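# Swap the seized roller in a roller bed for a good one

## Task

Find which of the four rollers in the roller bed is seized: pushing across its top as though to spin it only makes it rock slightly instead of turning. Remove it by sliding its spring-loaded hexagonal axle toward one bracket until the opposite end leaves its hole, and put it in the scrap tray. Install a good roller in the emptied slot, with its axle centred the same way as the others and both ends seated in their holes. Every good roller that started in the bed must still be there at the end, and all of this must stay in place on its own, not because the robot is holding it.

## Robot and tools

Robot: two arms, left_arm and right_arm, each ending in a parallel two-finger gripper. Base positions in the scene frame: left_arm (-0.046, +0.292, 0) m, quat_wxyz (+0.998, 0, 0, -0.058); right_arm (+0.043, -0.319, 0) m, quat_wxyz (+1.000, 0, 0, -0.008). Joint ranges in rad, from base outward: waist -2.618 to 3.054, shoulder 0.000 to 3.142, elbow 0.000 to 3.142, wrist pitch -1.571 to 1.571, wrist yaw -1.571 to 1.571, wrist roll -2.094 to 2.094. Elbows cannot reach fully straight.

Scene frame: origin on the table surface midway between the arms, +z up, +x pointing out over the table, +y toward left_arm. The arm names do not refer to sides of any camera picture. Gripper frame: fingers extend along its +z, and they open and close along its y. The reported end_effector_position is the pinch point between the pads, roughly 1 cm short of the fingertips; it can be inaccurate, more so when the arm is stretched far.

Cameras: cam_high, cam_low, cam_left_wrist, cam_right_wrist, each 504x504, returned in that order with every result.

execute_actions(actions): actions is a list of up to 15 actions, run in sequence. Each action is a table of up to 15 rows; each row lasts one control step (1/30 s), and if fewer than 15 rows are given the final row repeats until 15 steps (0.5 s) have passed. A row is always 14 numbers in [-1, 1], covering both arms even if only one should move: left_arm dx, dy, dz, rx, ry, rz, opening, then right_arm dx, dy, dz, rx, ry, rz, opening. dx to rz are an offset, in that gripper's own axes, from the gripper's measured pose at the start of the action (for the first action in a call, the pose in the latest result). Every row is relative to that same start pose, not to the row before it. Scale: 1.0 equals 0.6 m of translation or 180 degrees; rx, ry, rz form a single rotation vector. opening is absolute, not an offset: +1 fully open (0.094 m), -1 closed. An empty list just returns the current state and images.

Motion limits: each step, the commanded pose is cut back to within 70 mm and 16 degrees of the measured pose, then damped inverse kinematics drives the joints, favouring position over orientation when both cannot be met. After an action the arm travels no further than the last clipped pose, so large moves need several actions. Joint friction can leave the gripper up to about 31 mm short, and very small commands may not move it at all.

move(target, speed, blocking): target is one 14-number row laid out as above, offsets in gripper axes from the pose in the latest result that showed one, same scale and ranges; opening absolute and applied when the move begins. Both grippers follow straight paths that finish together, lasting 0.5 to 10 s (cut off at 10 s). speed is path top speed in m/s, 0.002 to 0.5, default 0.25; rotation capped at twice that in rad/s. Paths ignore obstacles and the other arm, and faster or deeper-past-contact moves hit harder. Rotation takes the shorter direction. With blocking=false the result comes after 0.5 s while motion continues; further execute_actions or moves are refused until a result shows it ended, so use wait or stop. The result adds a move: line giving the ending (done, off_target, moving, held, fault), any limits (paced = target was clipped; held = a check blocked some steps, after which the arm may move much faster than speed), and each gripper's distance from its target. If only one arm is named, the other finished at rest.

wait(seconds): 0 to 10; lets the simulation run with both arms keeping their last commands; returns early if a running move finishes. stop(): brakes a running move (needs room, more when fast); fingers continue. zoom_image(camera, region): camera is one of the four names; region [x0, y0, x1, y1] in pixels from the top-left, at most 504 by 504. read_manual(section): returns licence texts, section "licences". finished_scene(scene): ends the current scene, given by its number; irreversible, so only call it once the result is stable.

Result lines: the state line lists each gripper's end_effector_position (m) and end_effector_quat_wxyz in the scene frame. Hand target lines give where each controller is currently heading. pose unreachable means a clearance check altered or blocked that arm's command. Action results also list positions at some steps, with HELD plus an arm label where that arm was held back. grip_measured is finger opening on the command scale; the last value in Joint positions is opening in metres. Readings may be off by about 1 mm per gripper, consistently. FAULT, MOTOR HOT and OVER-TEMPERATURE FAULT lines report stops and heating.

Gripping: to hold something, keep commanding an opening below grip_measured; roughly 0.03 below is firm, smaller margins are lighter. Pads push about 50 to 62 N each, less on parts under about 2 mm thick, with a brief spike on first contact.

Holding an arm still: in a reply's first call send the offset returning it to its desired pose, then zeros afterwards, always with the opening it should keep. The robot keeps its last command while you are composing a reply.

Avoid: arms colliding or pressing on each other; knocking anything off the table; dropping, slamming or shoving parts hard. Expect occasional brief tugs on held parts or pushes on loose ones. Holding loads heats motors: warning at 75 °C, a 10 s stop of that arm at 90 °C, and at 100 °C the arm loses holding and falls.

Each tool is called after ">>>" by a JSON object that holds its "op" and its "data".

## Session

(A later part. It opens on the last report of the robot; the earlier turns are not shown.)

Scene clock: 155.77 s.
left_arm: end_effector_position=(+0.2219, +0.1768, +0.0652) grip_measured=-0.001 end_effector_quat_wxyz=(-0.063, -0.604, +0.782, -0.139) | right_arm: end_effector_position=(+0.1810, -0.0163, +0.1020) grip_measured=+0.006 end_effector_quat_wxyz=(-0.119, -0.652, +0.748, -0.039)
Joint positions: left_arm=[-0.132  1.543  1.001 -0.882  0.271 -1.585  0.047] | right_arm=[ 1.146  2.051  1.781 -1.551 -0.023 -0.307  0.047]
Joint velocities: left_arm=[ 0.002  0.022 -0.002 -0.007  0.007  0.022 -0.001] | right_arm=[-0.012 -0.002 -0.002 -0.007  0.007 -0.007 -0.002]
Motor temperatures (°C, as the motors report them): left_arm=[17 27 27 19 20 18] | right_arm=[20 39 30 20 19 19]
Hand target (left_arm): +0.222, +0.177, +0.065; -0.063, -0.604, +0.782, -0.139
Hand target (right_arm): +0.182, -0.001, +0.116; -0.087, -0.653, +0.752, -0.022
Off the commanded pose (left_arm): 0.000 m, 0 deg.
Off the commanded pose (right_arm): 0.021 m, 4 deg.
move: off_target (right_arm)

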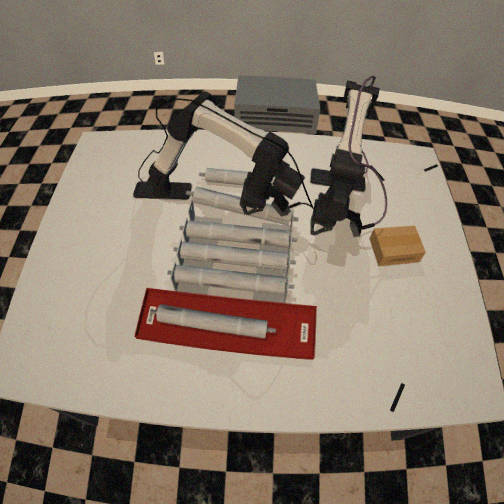

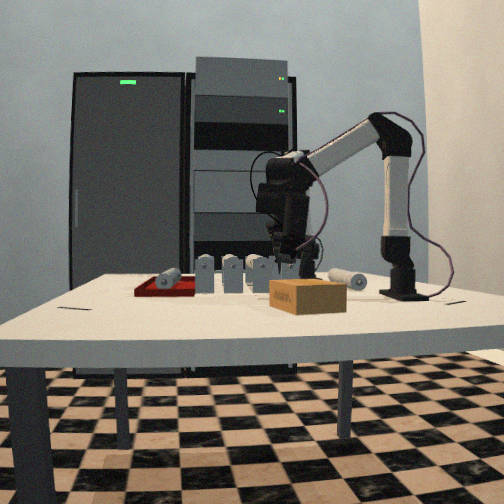

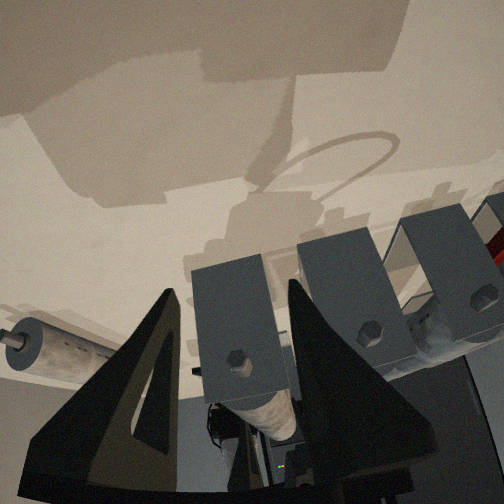

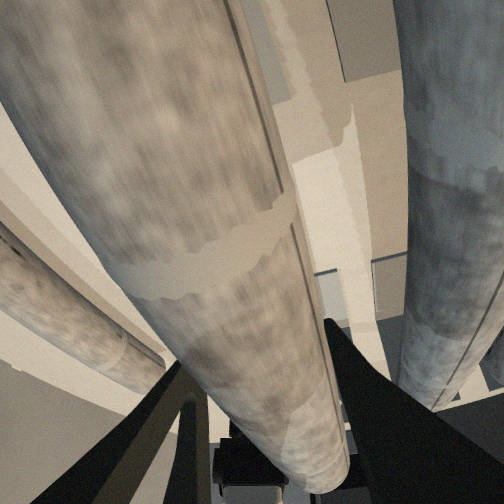

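>>> {"op": "move", "data": {"target": [0.09,0.005,0.03,0,0,0,-0.4,-0.02,0,-0.02,0,0,0,-0.03], "speed": 0.03}}

>>> {"op": "move", "data": {"target": [0,0,0,0,0,0,-1,-0.02,0,-0.02,0,0,0,-0.03]}}

>>> {"op": "move", "data": {"target": [-0.11,0,0,0,0,0,-1,-0.02,0,-0.02,0,0,0,-0.03], "speed": 0.03}}

Scene clock: 161.37 s.
left_arm: end_effector_position=(+0.2077, +0.1239, +0.0667) grip_measured=-0.399 end_effector_quat_wxyz=(-0.068, -0.599, +0.785, -0.145) | right_arm: end_effector_position=(+0.1812, -0.0167, +0.0973) grip_measured=+0.006 end_effector_quat_wxyz=(-0.129, -0.652, +0.746, -0.045)
Joint positions: left_arm=[-0.327  1.543  1.001 -0.826  0.253 -1.774  0.028] | right_arm=[ 1.146  2.073  1.791 -1.561 -0.021 -0.309  0.047]
Joint velocities: left_arm=[ 0.002 -0.007 -0.007 -0.022 -0.037  0.007 -0.   ] | right_arm=[-0.002 -0.002 -0.017  0.051  0.007 -0.095 -0.001]
Motor temperatures (°C, as the motors report them): left_arm=[17 27 27 19 20 18] | right_arm=[20 40 31 20 19 19]
Hand target (left_arm): +0.208, +0.124, +0.067; -0.068, -0.599, +0.784, -0.145
Hand target (right_arm): +0.183, -0.003, +0.111; -0.101, -0.654, +0.749, -0.031
Off the commanded pose (left_arm): 0.005 m, 1 deg.
Off the commanded pose (right_arm): 0.020 m, 1 deg.
joint sent to its limit (right arm) — the command would take joint 4 (wrist pitch) past its lower limit, so that joint was sent only as far as its limit.
move: held (left_arm), off_target (right_arm); limits=held; held on 7 of 64 steps (left_arm), including the last (left_arm)
pose unreachable (left arm): on one or more control steps of this call, first in action 0 (counted from 0), this arm could not follow its commanded pose, so it was not sent that pose on those steps. On the call's last step it was still not sent that pose. It may still have moved: this result reports where it is.
cause: the commanded pose would bring a part of the arm too close to another arm (this arm's wrist (the part past joint 4) and the other arm's wrist (the part past joint 4)).

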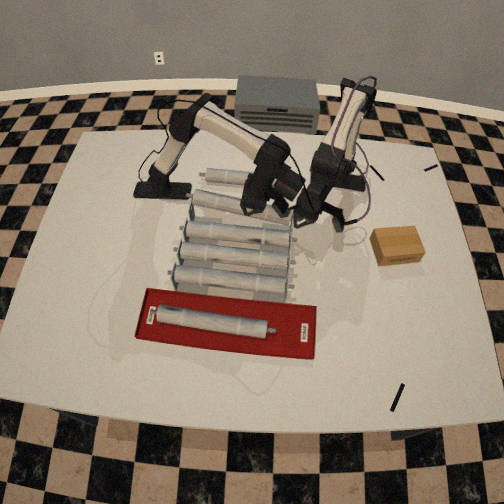

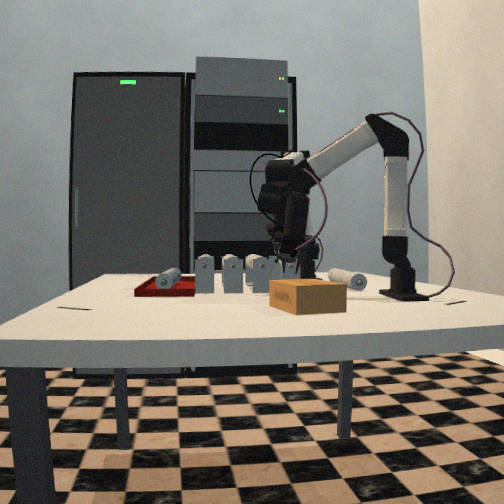

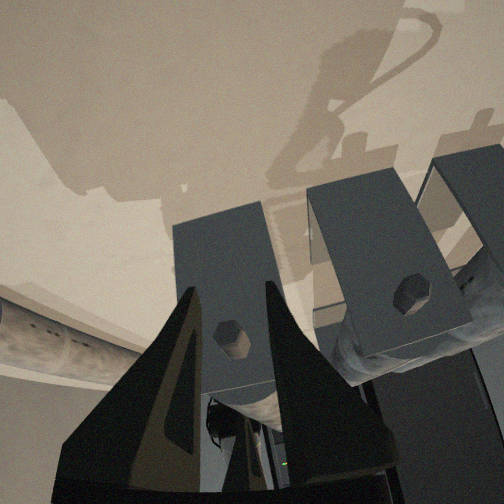

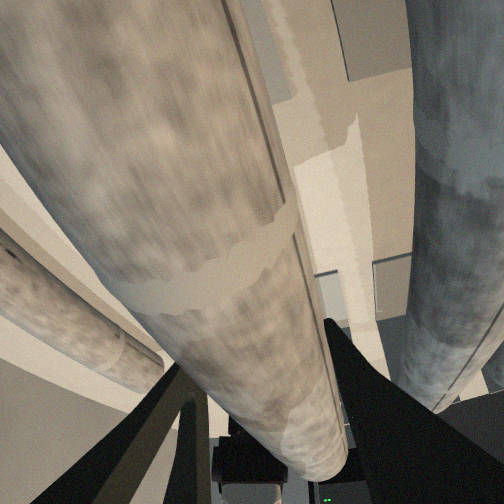

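Scene clock: 162.07 s.
left_arm: end_effector_position=(+0.2066, +0.1243, +0.0665) grip_measured=-0.778 end_effector_quat_wxyz=(-0.069, -0.601, +0.783, -0.143) | right_arm: end_effector_position=(+0.1811, -0.0170, +0.0923) grip_measured=+0.006 end_effector_quat_wxyz=(-0.136, -0.652, +0.745, -0.048)
Joint positions: left_arm=[-0.327  1.543  1.001 -0.83   0.253 -1.78   0.01 ] | right_arm=[ 1.146  2.089  1.791 -1.561 -0.021 -0.311  0.047]
Joint velocities: left_arm=[ 0.007 -0.002 -0.002  0.066 -0.022 -0.022 -0.   ] | right_arm=[ 0.002 -0.007  0.022  0.037 -0.051  0.037 -0.001]
Motor temperatures (°C, as the motors report them): left_arm=[17 27 27 19 20 18] | right_arm=[20 40 31 20 19 19]
Hand target (left_arm): +0.208, +0.124, +0.067; -0.068, -0.599, +0.785, -0.145
Hand target (right_arm): +0.183, -0.003, +0.106; -0.107, -0.654, +0.748, -0.035
Off the commanded pose (left_arm): 0.001 m, 0 deg.
Off the commanded pose (right_arm): 0.020 m, 1 deg.
joint sent to its limit (right arm) — the command would take joint 4 (wrist pitch) past its lower limit, so that joint was sent only as far as its limit.
move: off_target (right_arm); limits=held; held on 1 of 21 steps (right_arm)
pose unreachable (right arm): on one or more control steps of this call, first in action 0 (counted from 0), this arm could not follow its commanded pose, so it was not sent that pose on those steps. It may still have moved: this result reports where it is.
cause: the commanded pose would bring a part of the arm too close to another arm (this arm's wrist (the part past joint 4) and the other arm's wrist (the part past joint 4)).

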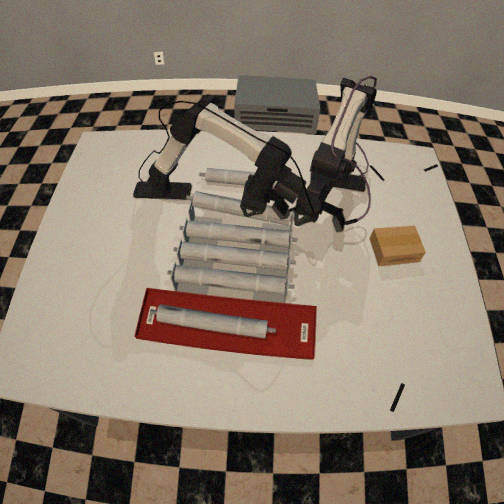

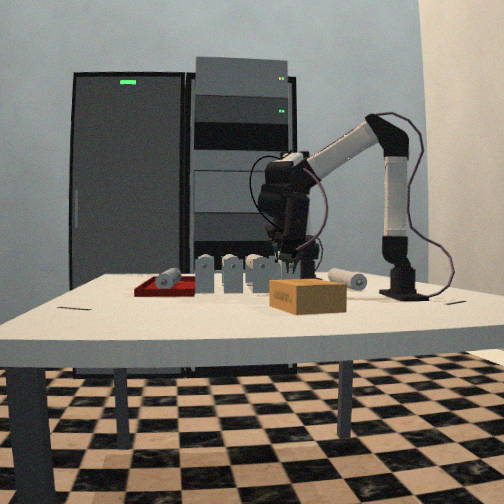

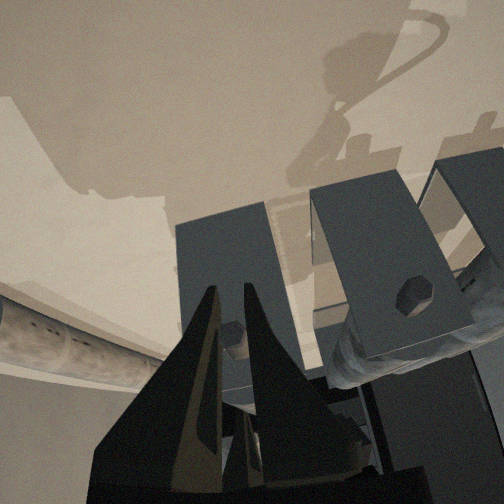

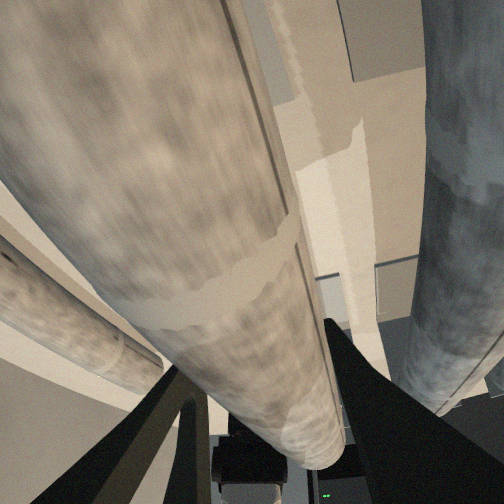

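Scene clock: 164.70 s.
left_arm: end_effector_position=(+0.2105, +0.1464, +0.0648) grip_measured=-0.781 end_effector_quat_wxyz=(-0.134, -0.578, +0.781, -0.195) | right_arm: end_effector_position=(+0.1804, -0.0170, +0.0861) grip_measured=+0.006 end_effector_quat_wxyz=(-0.145, -0.651, +0.744, -0.051)
Joint positions: left_arm=[-0.141  1.552  0.96  -0.83   0.457 -1.567  0.01 ] | right_arm=[ 1.148  2.11   1.791 -1.561 -0.022 -0.309  0.047]
Joint velocities: left_arm=[-0.017 -0.002  0.012 -0.022 -0.051  0.037  0.   ] | right_arm=[-0.002 -0.007 -0.007 -0.007 -0.066 -0.022 -0.001]
Motor temperatures (°C, as the motors report them): left_arm=[17 27 27 19 21 18] | right_arm=[20 40 31 20 19 19]
Hand target (left_arm): +0.221, +0.185, +0.051; -0.072, -0.601, +0.783, -0.143
Hand target (right_arm): +0.183, -0.003, +0.100; -0.115, -0.654, +0.747, -0.038
Off the commanded pose (left_arm): 0.044 m, 10 deg.
Off the commanded pose (right_arm): 0.021 m, 1 deg.
joint sent to its limit (right arm) — the command would take joint 4 (wrist pitch) past its lower limit, so that joint was sent only as far as its limit.
move: off_target (left_arm, right_arm)

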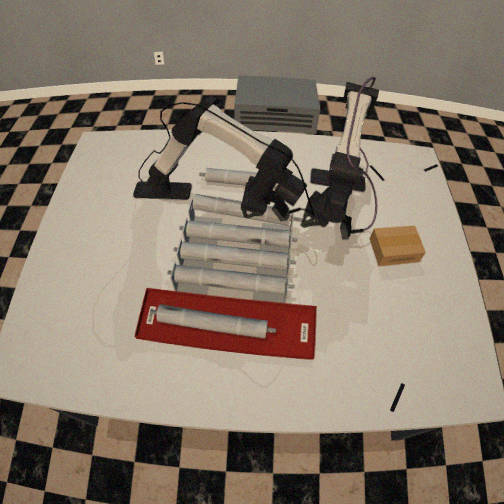

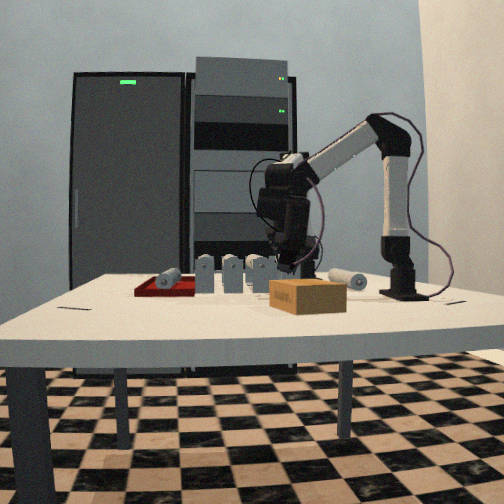

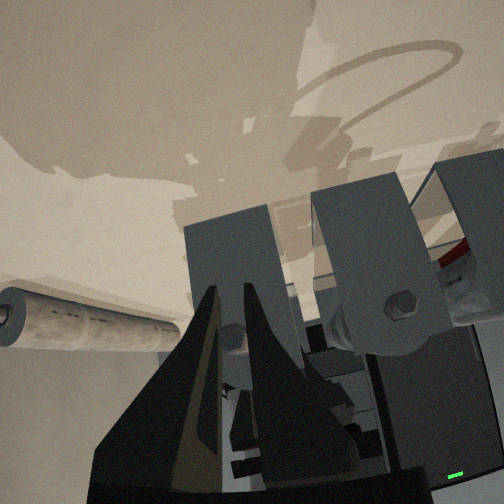

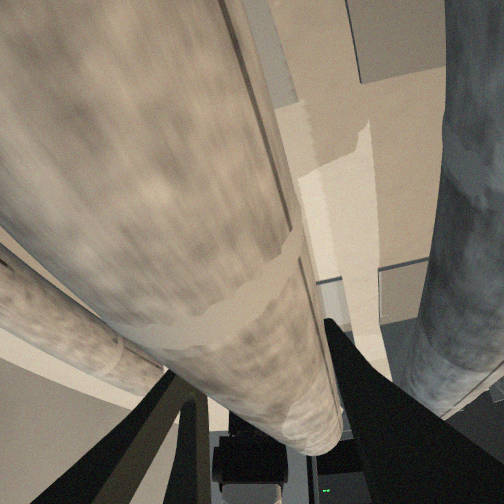

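>>> {"op": "move", "data": {"target": [-0.07,0,-0.02,0,0,0,-1,-0.01,-0.015,0.01,0,-0.04,0,-0.03], "speed": 0.02}}

>>> {"op": "zoom_image", "data": {"camera": "cam_high", "region": [170,170,290,250]}}

Scene clock: 170.20 s.
left_arm: end_effector_position=(+0.2106, +0.1435, +0.0696) grip_measured=-0.783 end_effector_quat_wxyz=(-0.191, -0.543, +0.779, -0.249) | right_arm: end_effector_position=(+0.1807, -0.0177, +0.0654) grip_measured=+0.005 end_effector_quat_wxyz=(-0.128, -0.658, +0.742, -0.019)
Joint positions: left_arm=[-0.06   1.591  0.96  -0.843  0.632 -1.427  0.01 ] | right_arm=[ 1.126  2.062  1.65  -1.412 -0.06  -0.349  0.047]
Joint velocities: left_arm=[-0.012  0.017  0.002 -0.007  0.081 -0.007 -0.001] | right_arm=[-0.007  0.007 -0.017 -0.022  0.022  0.022 -0.001]
Motor temperatures (°C, as the motors report them): left_arm=[18 27 27 19 21 18] | right_arm=[20 41 31 20 19 19]
Hand target (left_arm): +0.220, +0.186, +0.059; -0.136, -0.578, +0.780, -0.196
Hand target (right_arm): +0.189, -0.014, +0.078; -0.099, -0.653, +0.751, -0.010
Off the commanded pose (left_arm): 0.047 m, 10 deg.
Off the commanded pose (right_arm): 0.015 m, 4 deg.
move: off_target (left_arm, right_arm)

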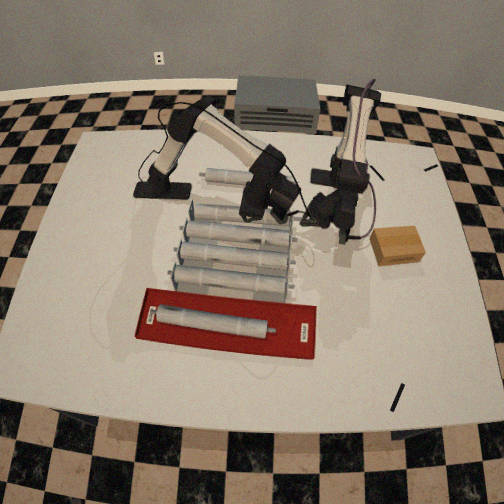

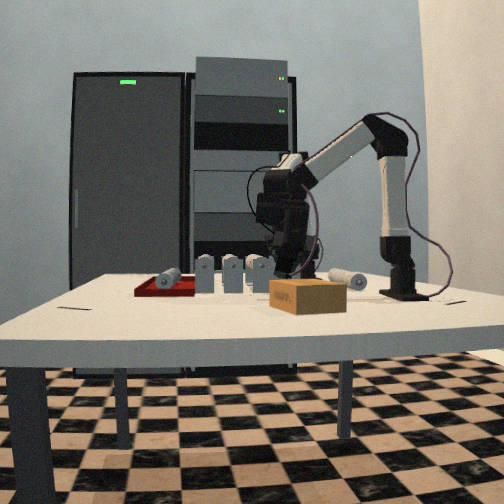

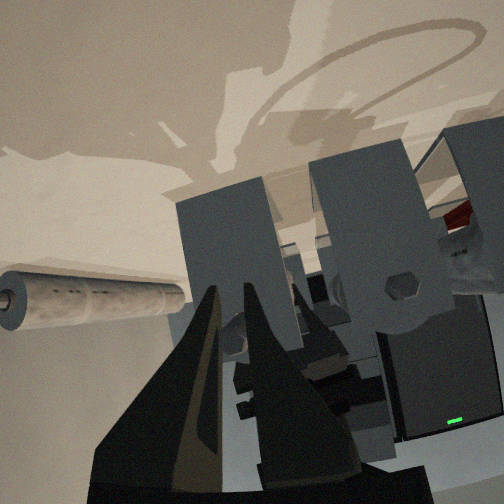

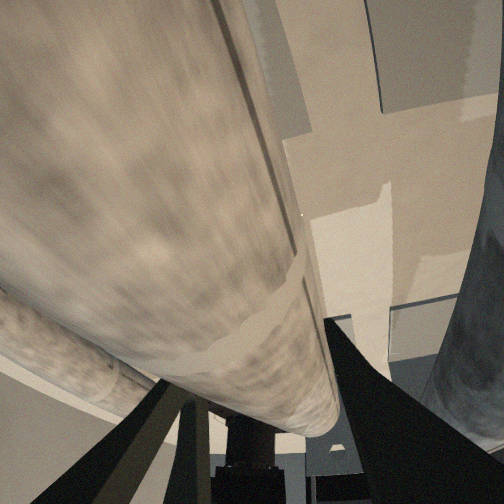

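Region (170, 170, 290, 250) of cam_high's 504x504 image, scaled by 4.200, with more detail than that image has.

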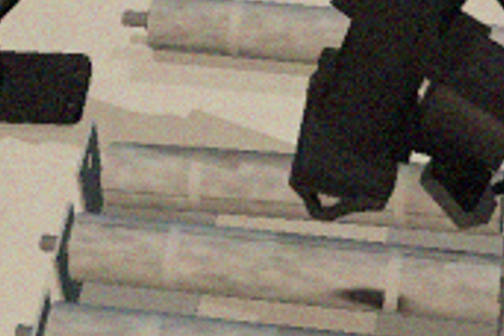

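>>> {"op": "move", "data": {"target": [-0.06,0,-0.03,0,0,0,0,0,-0.02,-0.025,0,0,0,-0.03], "speed": 0.03}}

>>> {"op": "move", "data": {"target": [0,0,0,0,0,0,0,0,-0.03,-0.05,0,0.02,0,-0.03], "speed": 0.01}}

>>> {"op": "zoom_image", "data": {"camera": "cam_high", "region": [170,170,290,250]}}

Scene clock: 175.10 s.
left_arm: end_effector_position=(+0.2228, +0.1792, +0.0661) grip_measured=-0.001 end_effector_quat_wxyz=(-0.182, -0.542, +0.780, -0.254) | right_arm: end_effector_position=(+0.1818, -0.0178, +0.0648) grip_measured=+0.005 end_effector_quat_wxyz=(-0.146, -0.661, +0.736, -0.012)
Joint positions: left_arm=[ 0.076  1.637  0.995 -0.91   0.636 -1.262  0.047] | right_arm=[ 1.112  2.094  1.686 -1.447 -0.082 -0.379  0.047]
Joint velocities: left_arm=[ 0.012  0.007 -0.007 -0.037  0.007  0.081 -0.001] | right_arm=[ 0.002  0.012  0.002 -0.037  0.022 -0.081  0.001]
Motor temperatures (°C, as the motors report them): left_arm=[18 27 28 19 21 18] | right_arm=[20 42 31 20 19 19]
Hand target (left_arm): +0.223, +0.182, +0.063; -0.189, -0.544, +0.779, -0.249
Hand target (right_arm): +0.194, -0.016, +0.078; -0.127, -0.658, +0.742, -0.019
Off the commanded pose (left_arm): 0.003 m, 1 deg.
Off the commanded pose (right_arm): 0.019 m, 2 deg.
move: off_target (right_arm)

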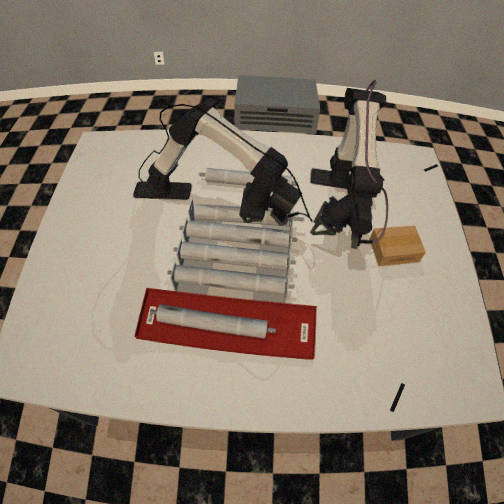

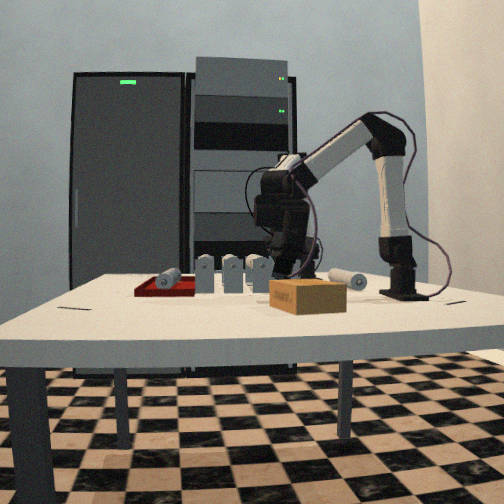

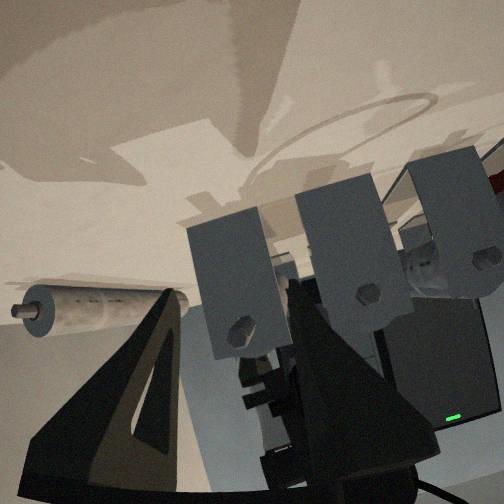

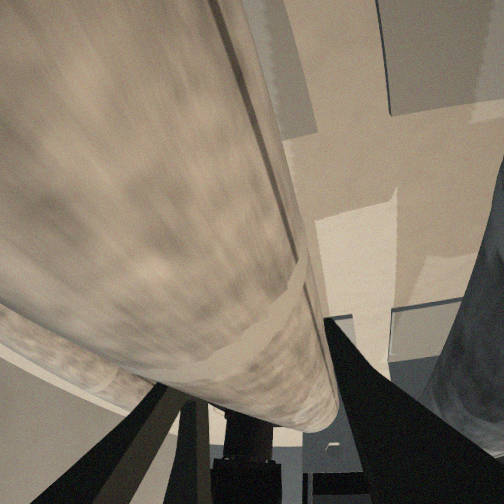

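Scene clock: 178.83 s.
left_arm: end_effector_position=(+0.2227, +0.1792, +0.0661) grip_measured=-0.001 end_effector_quat_wxyz=(-0.182, -0.542, +0.780, -0.254) | right_arm: end_effector_position=(+0.1841, -0.0176, +0.0698) grip_measured=+0.005 end_effector_quat_wxyz=(+0.177, +0.662, -0.728, +0.008)
Joint positions: left_arm=[ 0.076  1.637  0.995 -0.91   0.636 -1.262  0.047] | right_arm=[ 1.096  2.152  1.779 -1.539 -0.103 -0.413  0.047]
Joint velocities: left_arm=[ 0.032 -0.002  0.007  0.051 -0.081 -0.007  0.   ] | right_arm=[ 0.007 -0.007  0.002  0.007 -0.007  0.081 -0.001]
Motor temperatures (°C, as the motors report them): left_arm=[18 27 28 19 21 18] | right_arm=[20 42 31 20 19 19]
Hand target (left_arm): +0.223, +0.179, +0.066; -0.182, -0.542, +0.780, -0.254
Hand target (right_arm): +0.204, -0.014, +0.090; -0.137, -0.662, +0.737, -0.021
Off the commanded pose (left_arm): 0.000 m, 0 deg.
Off the commanded pose (right_arm): 0.030 m, 3 deg.
joint sent to its limit (right arm) — the command would take joint 4 (wrist pitch) past its lower limit, so that joint was sent only as far as its limit.
move: off_target (right_arm)

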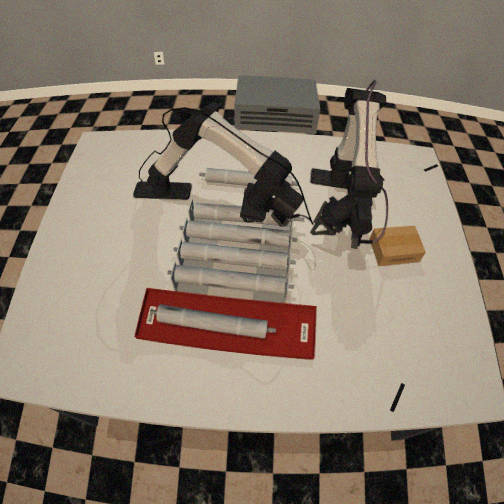

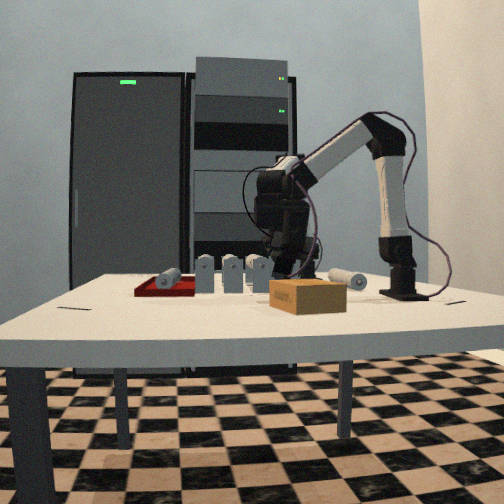

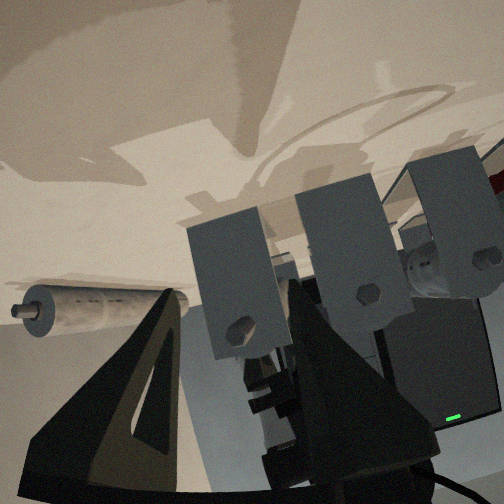

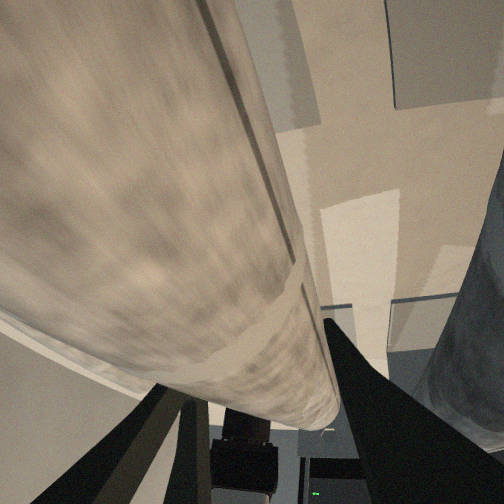

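Region (170, 170, 290, 250) of cam_high's 504x504 image, scaled by 4.200, with more detail than that image has.

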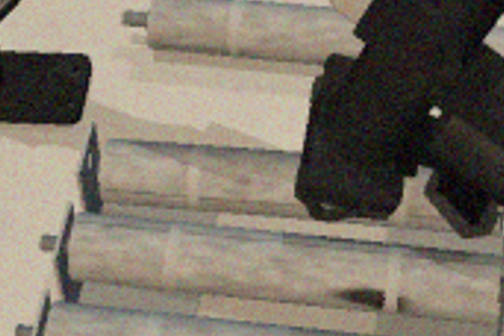

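>>> {"op": "move", "data": {"target": [0,0,0,0,0,0,0,0,0,0,0,0,0,0.6]}}

>>> {"op": "move", "data": {"target": [0,0,0,0,0,0,0,0.2,0.0,-0.03,0.08,-0.08,0,0.6], "speed": 0.08}}

Scene clock: 182.23 s.
left_arm: end_effector_position=(+0.2227, +0.1792, +0.0661) grip_measured=-0.001 end_effector_quat_wxyz=(-0.182, -0.542, +0.780, -0.254) | right_arm: end_effector_position=(+0.1839, -0.0175, +0.0699) grip_measured=+0.598 end_effector_quat_wxyz=(+0.177, +0.662, -0.729, +0.007)
Joint positions: left_arm=[ 0.076  1.637  0.995 -0.91   0.636 -1.262  0.047] | right_arm=[ 1.096  2.152  1.778 -1.539 -0.104 -0.413  0.075]
Joint velocities: left_arm=[ 0.022  0.007 -0.002  0.037 -0.022 -0.022  0.001] | right_arm=[ 0.012 -0.002  0.007 -0.007  0.081 -0.022 -0.   ]
Motor temperatures (°C, as the motors report them): left_arm=[18 27 28 19 21 18] | right_arm=[20 43 32 20 19 19]
Hand target (left_arm): +0.223, +0.179, +0.066; -0.182, -0.542, +0.780, -0.254
Hand target (right_arm): +0.184, -0.018, +0.070; -0.177, -0.662, +0.729, -0.008
Off the commanded pose (left_arm): 0.000 m, 0 deg.
Off the commanded pose (right_arm): 0.000 m, 0 deg.
move: done

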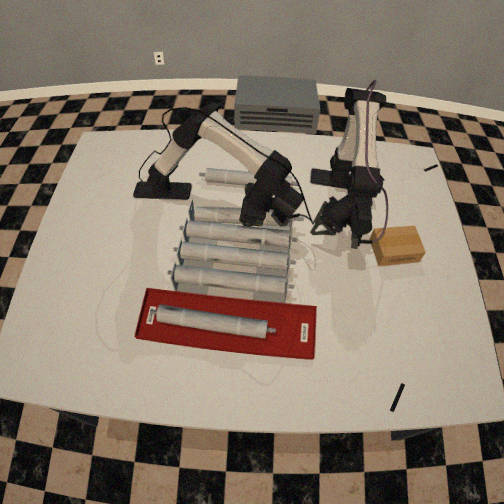

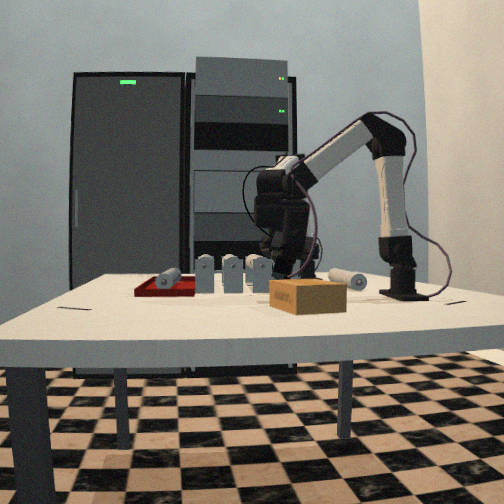

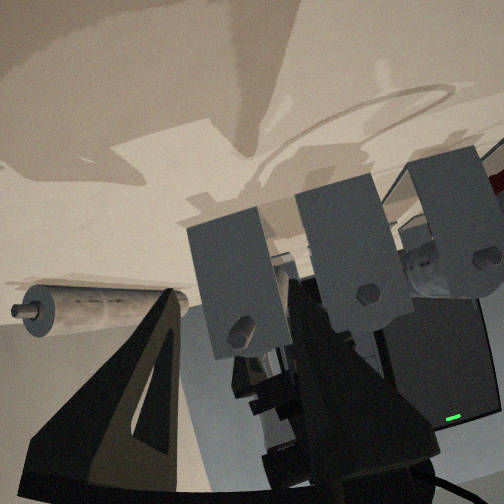

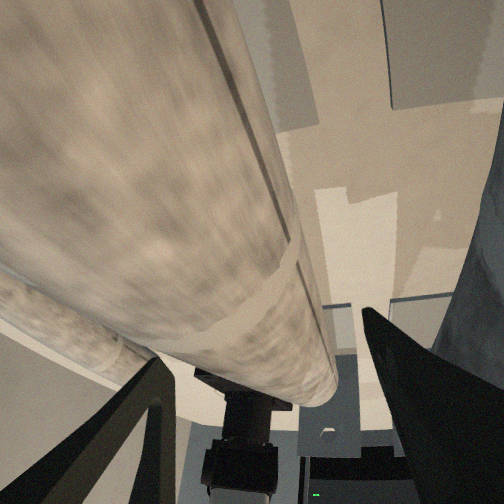

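Scene clock: 184.77 s.
left_arm: end_effector_position=(+0.2227, +0.1792, +0.0661) grip_measured=-0.001 end_effector_quat_wxyz=(-0.182, -0.542, +0.780, -0.254) | right_arm: end_effector_position=(+0.1819, -0.1246, +0.1227) grip_measured=+0.598 end_effector_quat_wxyz=(+0.002, +0.675, -0.737, +0.009)
Joint positions: left_arm=[ 0.076  1.637  0.995 -0.91   0.636 -1.262  0.047] | right_arm=[ 0.978  1.453  1.185 -1.309  0.016 -0.521  0.075]
Joint velocities: left_arm=[-0.017 -0.022 -0.002 -0.007 -0.051  0.007  0.   ] | right_arm=[ 0.007  0.012 -0.017  0.11   0.007 -0.022  0.   ]
Motor temperatures (°C, as the motors report them): left_arm=[18 27 28 19 21 18] | right_arm=[20 42 31 20 19 19]
Hand target (left_arm): +0.223, +0.179, +0.066; -0.182, -0.542, +0.780, -0.254
Hand target (right_arm): +0.183, -0.128, +0.118; -0.000, -0.676, +0.737, -0.011
Off the commanded pose (left_arm): 0.000 m, 0 deg.
Off the commanded pose (right_arm): 0.006 m, 1 deg.
move: done

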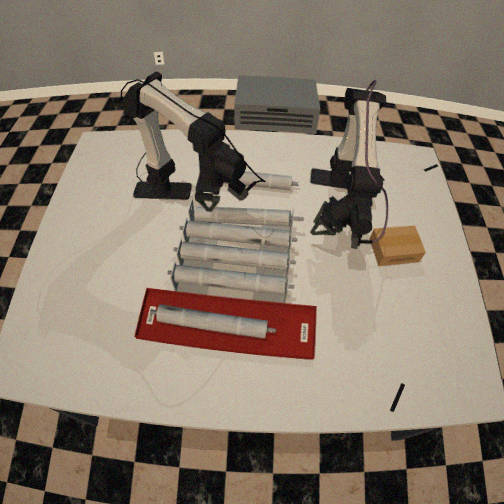

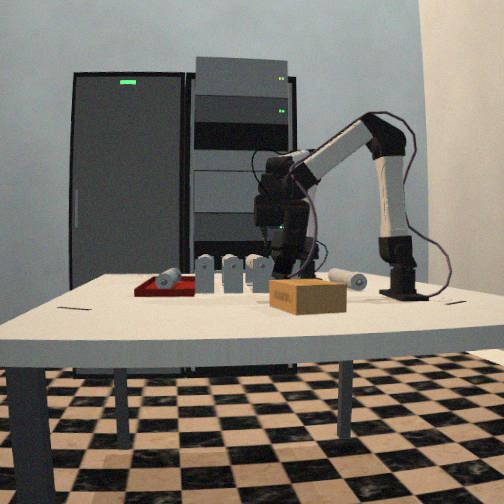

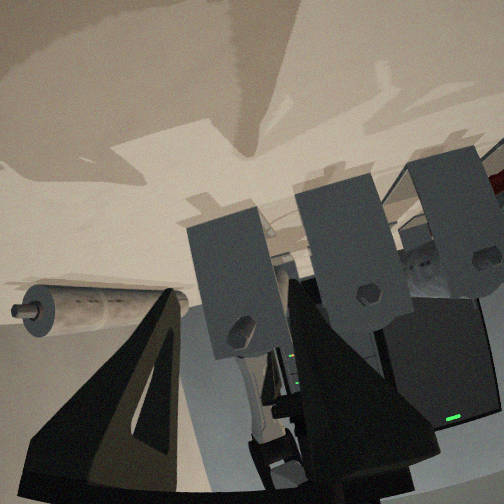

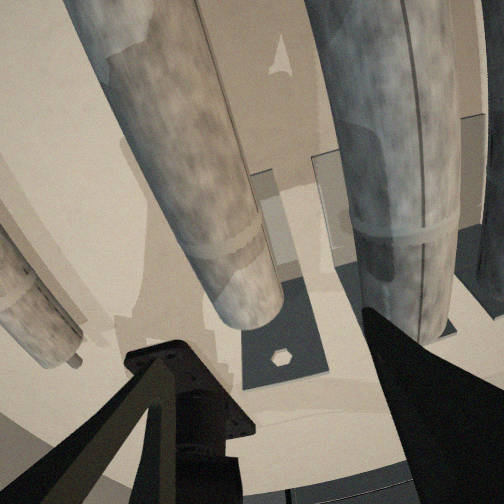

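>>> {"op": "move", "data": {"target": [0,0,0,0,0,0,0,0,0.035,0.16,0,0,0,0.6], "speed": 0.08}}

>>> {"op": "move", "data": {"target": [0,0,0,0,0,0,0,0,0,0,0,0,0,-0.03]}}

>>> {"op": "move", "data": {"target": [0,0,0,0,0,0,0,0,-0.03,-0.05,0,0,0,-0.03], "speed": 0.015}}

>>> {"op": "zoom_image", "data": {"camera": "cam_high", "region": [170,170,290,250]}}

Scene clock: 189.77 s.
left_arm: end_effector_position=(+0.2227, +0.1792, +0.0661) grip_measured=-0.001 end_effector_quat_wxyz=(-0.182, -0.542, +0.780, -0.254) | right_arm: end_effector_position=(+0.1666, -0.1236, +0.0358) grip_measured=+0.598 end_effector_quat_wxyz=(-0.009, +0.675, -0.738, +0.006)
Joint positions: left_arm=[ 0.076  1.637  0.995 -0.91   0.636 -1.262  0.047] | right_arm=[ 1.035  1.475  0.85  -0.933  0.017 -0.463  0.075]
Joint velocities: left_arm=[ 0.002  0.007  0.007 -0.007 -0.007  0.037 -0.   ] | right_arm=[-0.017  0.012  0.007  0.051  0.022  0.007 -0.001]
Motor temperatures (°C, as the motors report them): left_arm=[18 27 28 19 21 18] | right_arm=[20 40 30 20 19 19]
Hand target (left_arm): +0.223, +0.179, +0.066; -0.182, -0.542, +0.780, -0.254
Hand target (right_arm): +0.163, -0.127, +0.027; -0.002, -0.675, +0.737, -0.009
Off the commanded pose (left_arm): 0.000 m, 0 deg.
Off the commanded pose (right_arm): 0.010 m, 1 deg.
move: done

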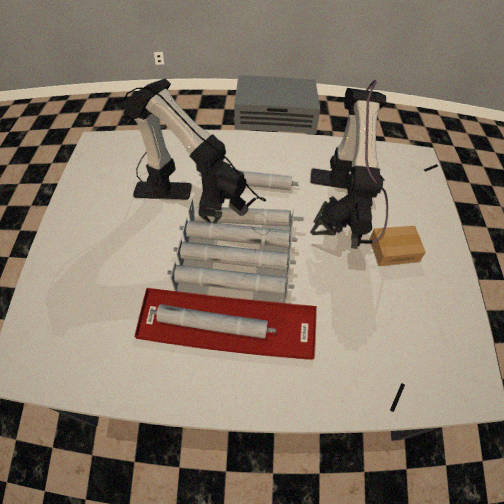

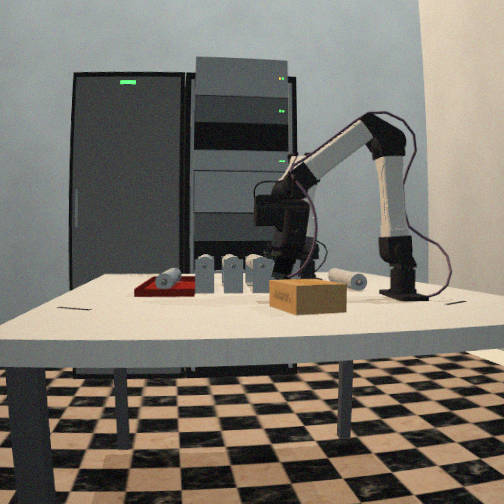

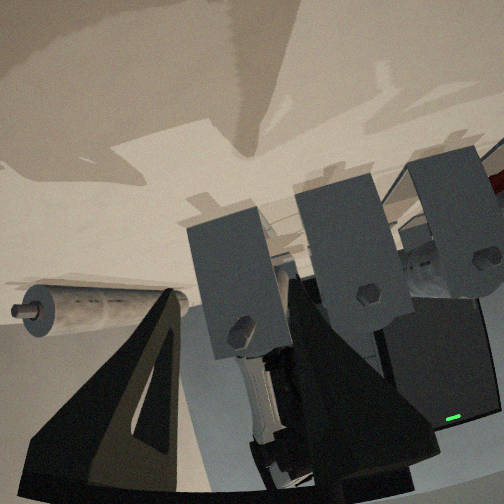

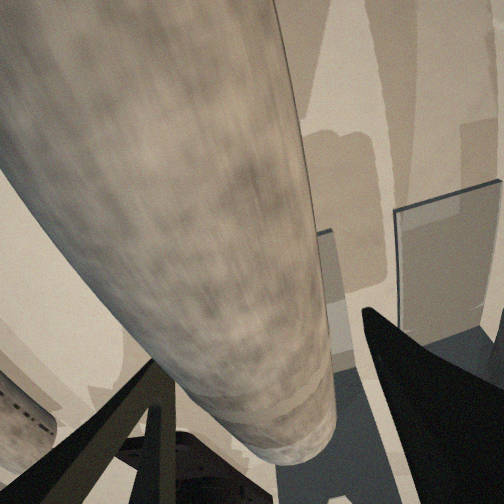

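Scene clock: 190.27 s.
left_arm: end_effector_position=(+0.2227, +0.1792, +0.0661) grip_measured=-0.001 end_effector_quat_wxyz=(-0.182, -0.542, +0.780, -0.254) | right_arm: end_effector_position=(+0.1667, -0.1235, +0.0358) grip_measured=+0.024 end_effector_quat_wxyz=(-0.009, +0.674, -0.739, +0.007)
Joint positions: left_arm=[ 0.076  1.637  0.995 -0.91   0.636 -1.262  0.047] | right_arm=[ 1.035  1.475  0.85  -0.932  0.018 -0.459  0.048]
Joint velocities: left_arm=[ 0.017 -0.007 -0.022 -0.051 -0.051  0.022  0.   ] | right_arm=[ 0.002 -0.017 -0.002  0.066 -0.051 -0.007 -0.001]
Motor temperatures (°C, as the motors report them): left_arm=[18 28 28 19 21 18] | right_arm=[20 40 30 20 19 19]
Hand target (left_arm): +0.223, +0.179, +0.066; -0.182, -0.542, +0.780, -0.254
Hand target (right_arm): +0.167, -0.124, +0.036; +0.009, -0.675, +0.738, -0.006
Off the commanded pose (left_arm): 0.000 m, 0 deg.
Off the commanded pose (right_arm): 0.000 m, 0 deg.
move: done

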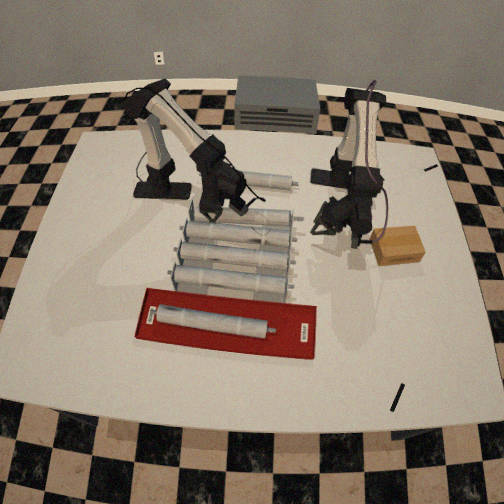

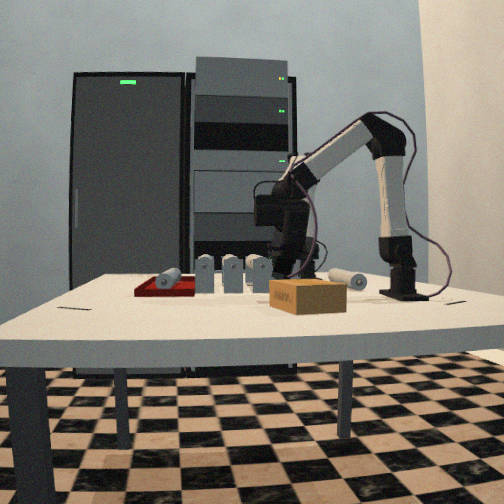

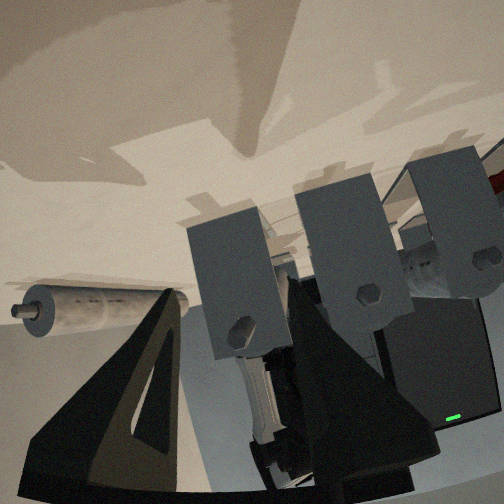

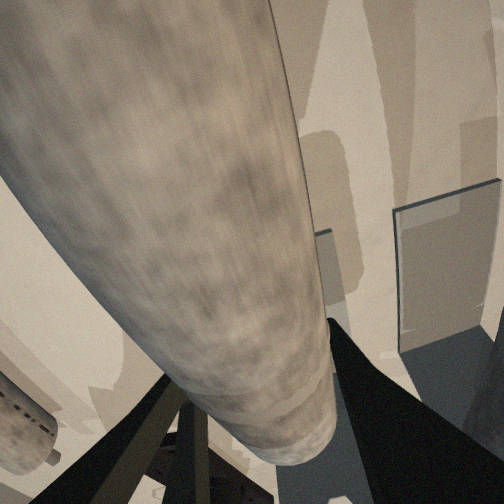

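Scene clock: 192.83 s.
left_arm: end_effector_position=(+0.2227, +0.1792, +0.0661) grip_measured=-0.001 end_effector_quat_wxyz=(-0.182, -0.542, +0.780, -0.254) | right_arm: end_effector_position=(+0.1711, -0.1250, +0.0515) grip_measured=+0.024 end_effector_quat_wxyz=(+0.006, +0.679, -0.734, -0.007)
Joint positions: left_arm=[ 0.076  1.637  0.995 -0.91   0.636 -1.262  0.047] | right_arm=[ 0.99   1.479  0.92  -1.021 -0.018 -0.519  0.048]
Joint velocities: left_arm=[-0.022  0.002 -0.007  0.037 -0.051 -0.022  0.001] | right_arm=[-0.002 -0.007  0.017  0.022  0.007 -0.095 -0.001]
Motor temperatures (°C, as the motors report them): left_arm=[18 28 28 19 21 18] | right_arm=[20 39 31 20 19 19]
Hand target (left_arm): +0.223, +0.179, +0.066; -0.182, -0.542, +0.780, -0.254
Hand target (right_arm): +0.183, -0.124, +0.066; -0.010, +0.673, -0.739, +0.006
Off the commanded pose (left_arm): 0.000 m, 0 deg.
Off the commanded pose (right_arm): 0.019 m, 3 deg.
move: off_target (right_arm)

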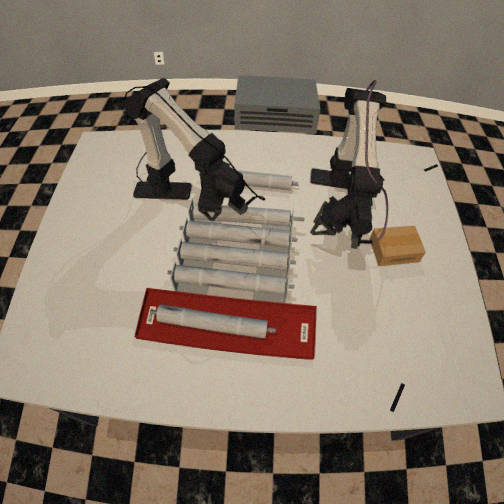

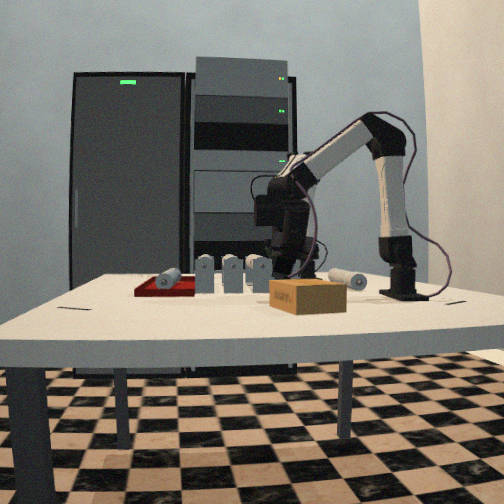

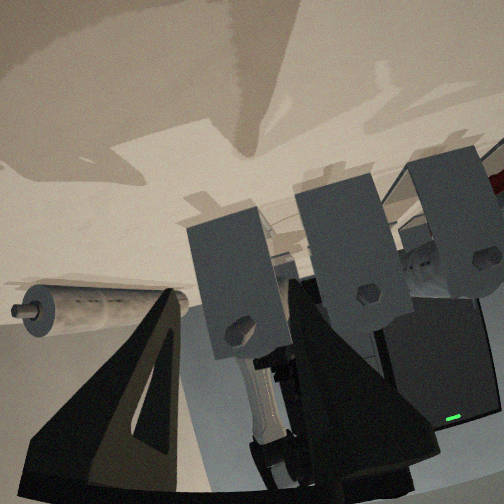

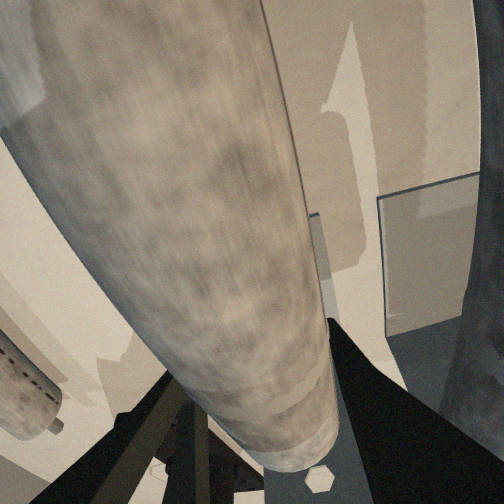

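Region (170, 170, 290, 250) of cam_high's 504x504 image, scaled by 4.200, with more detail than that image has.

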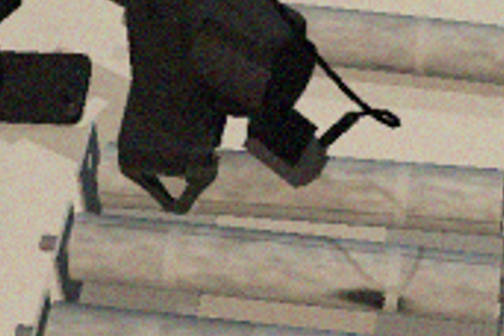

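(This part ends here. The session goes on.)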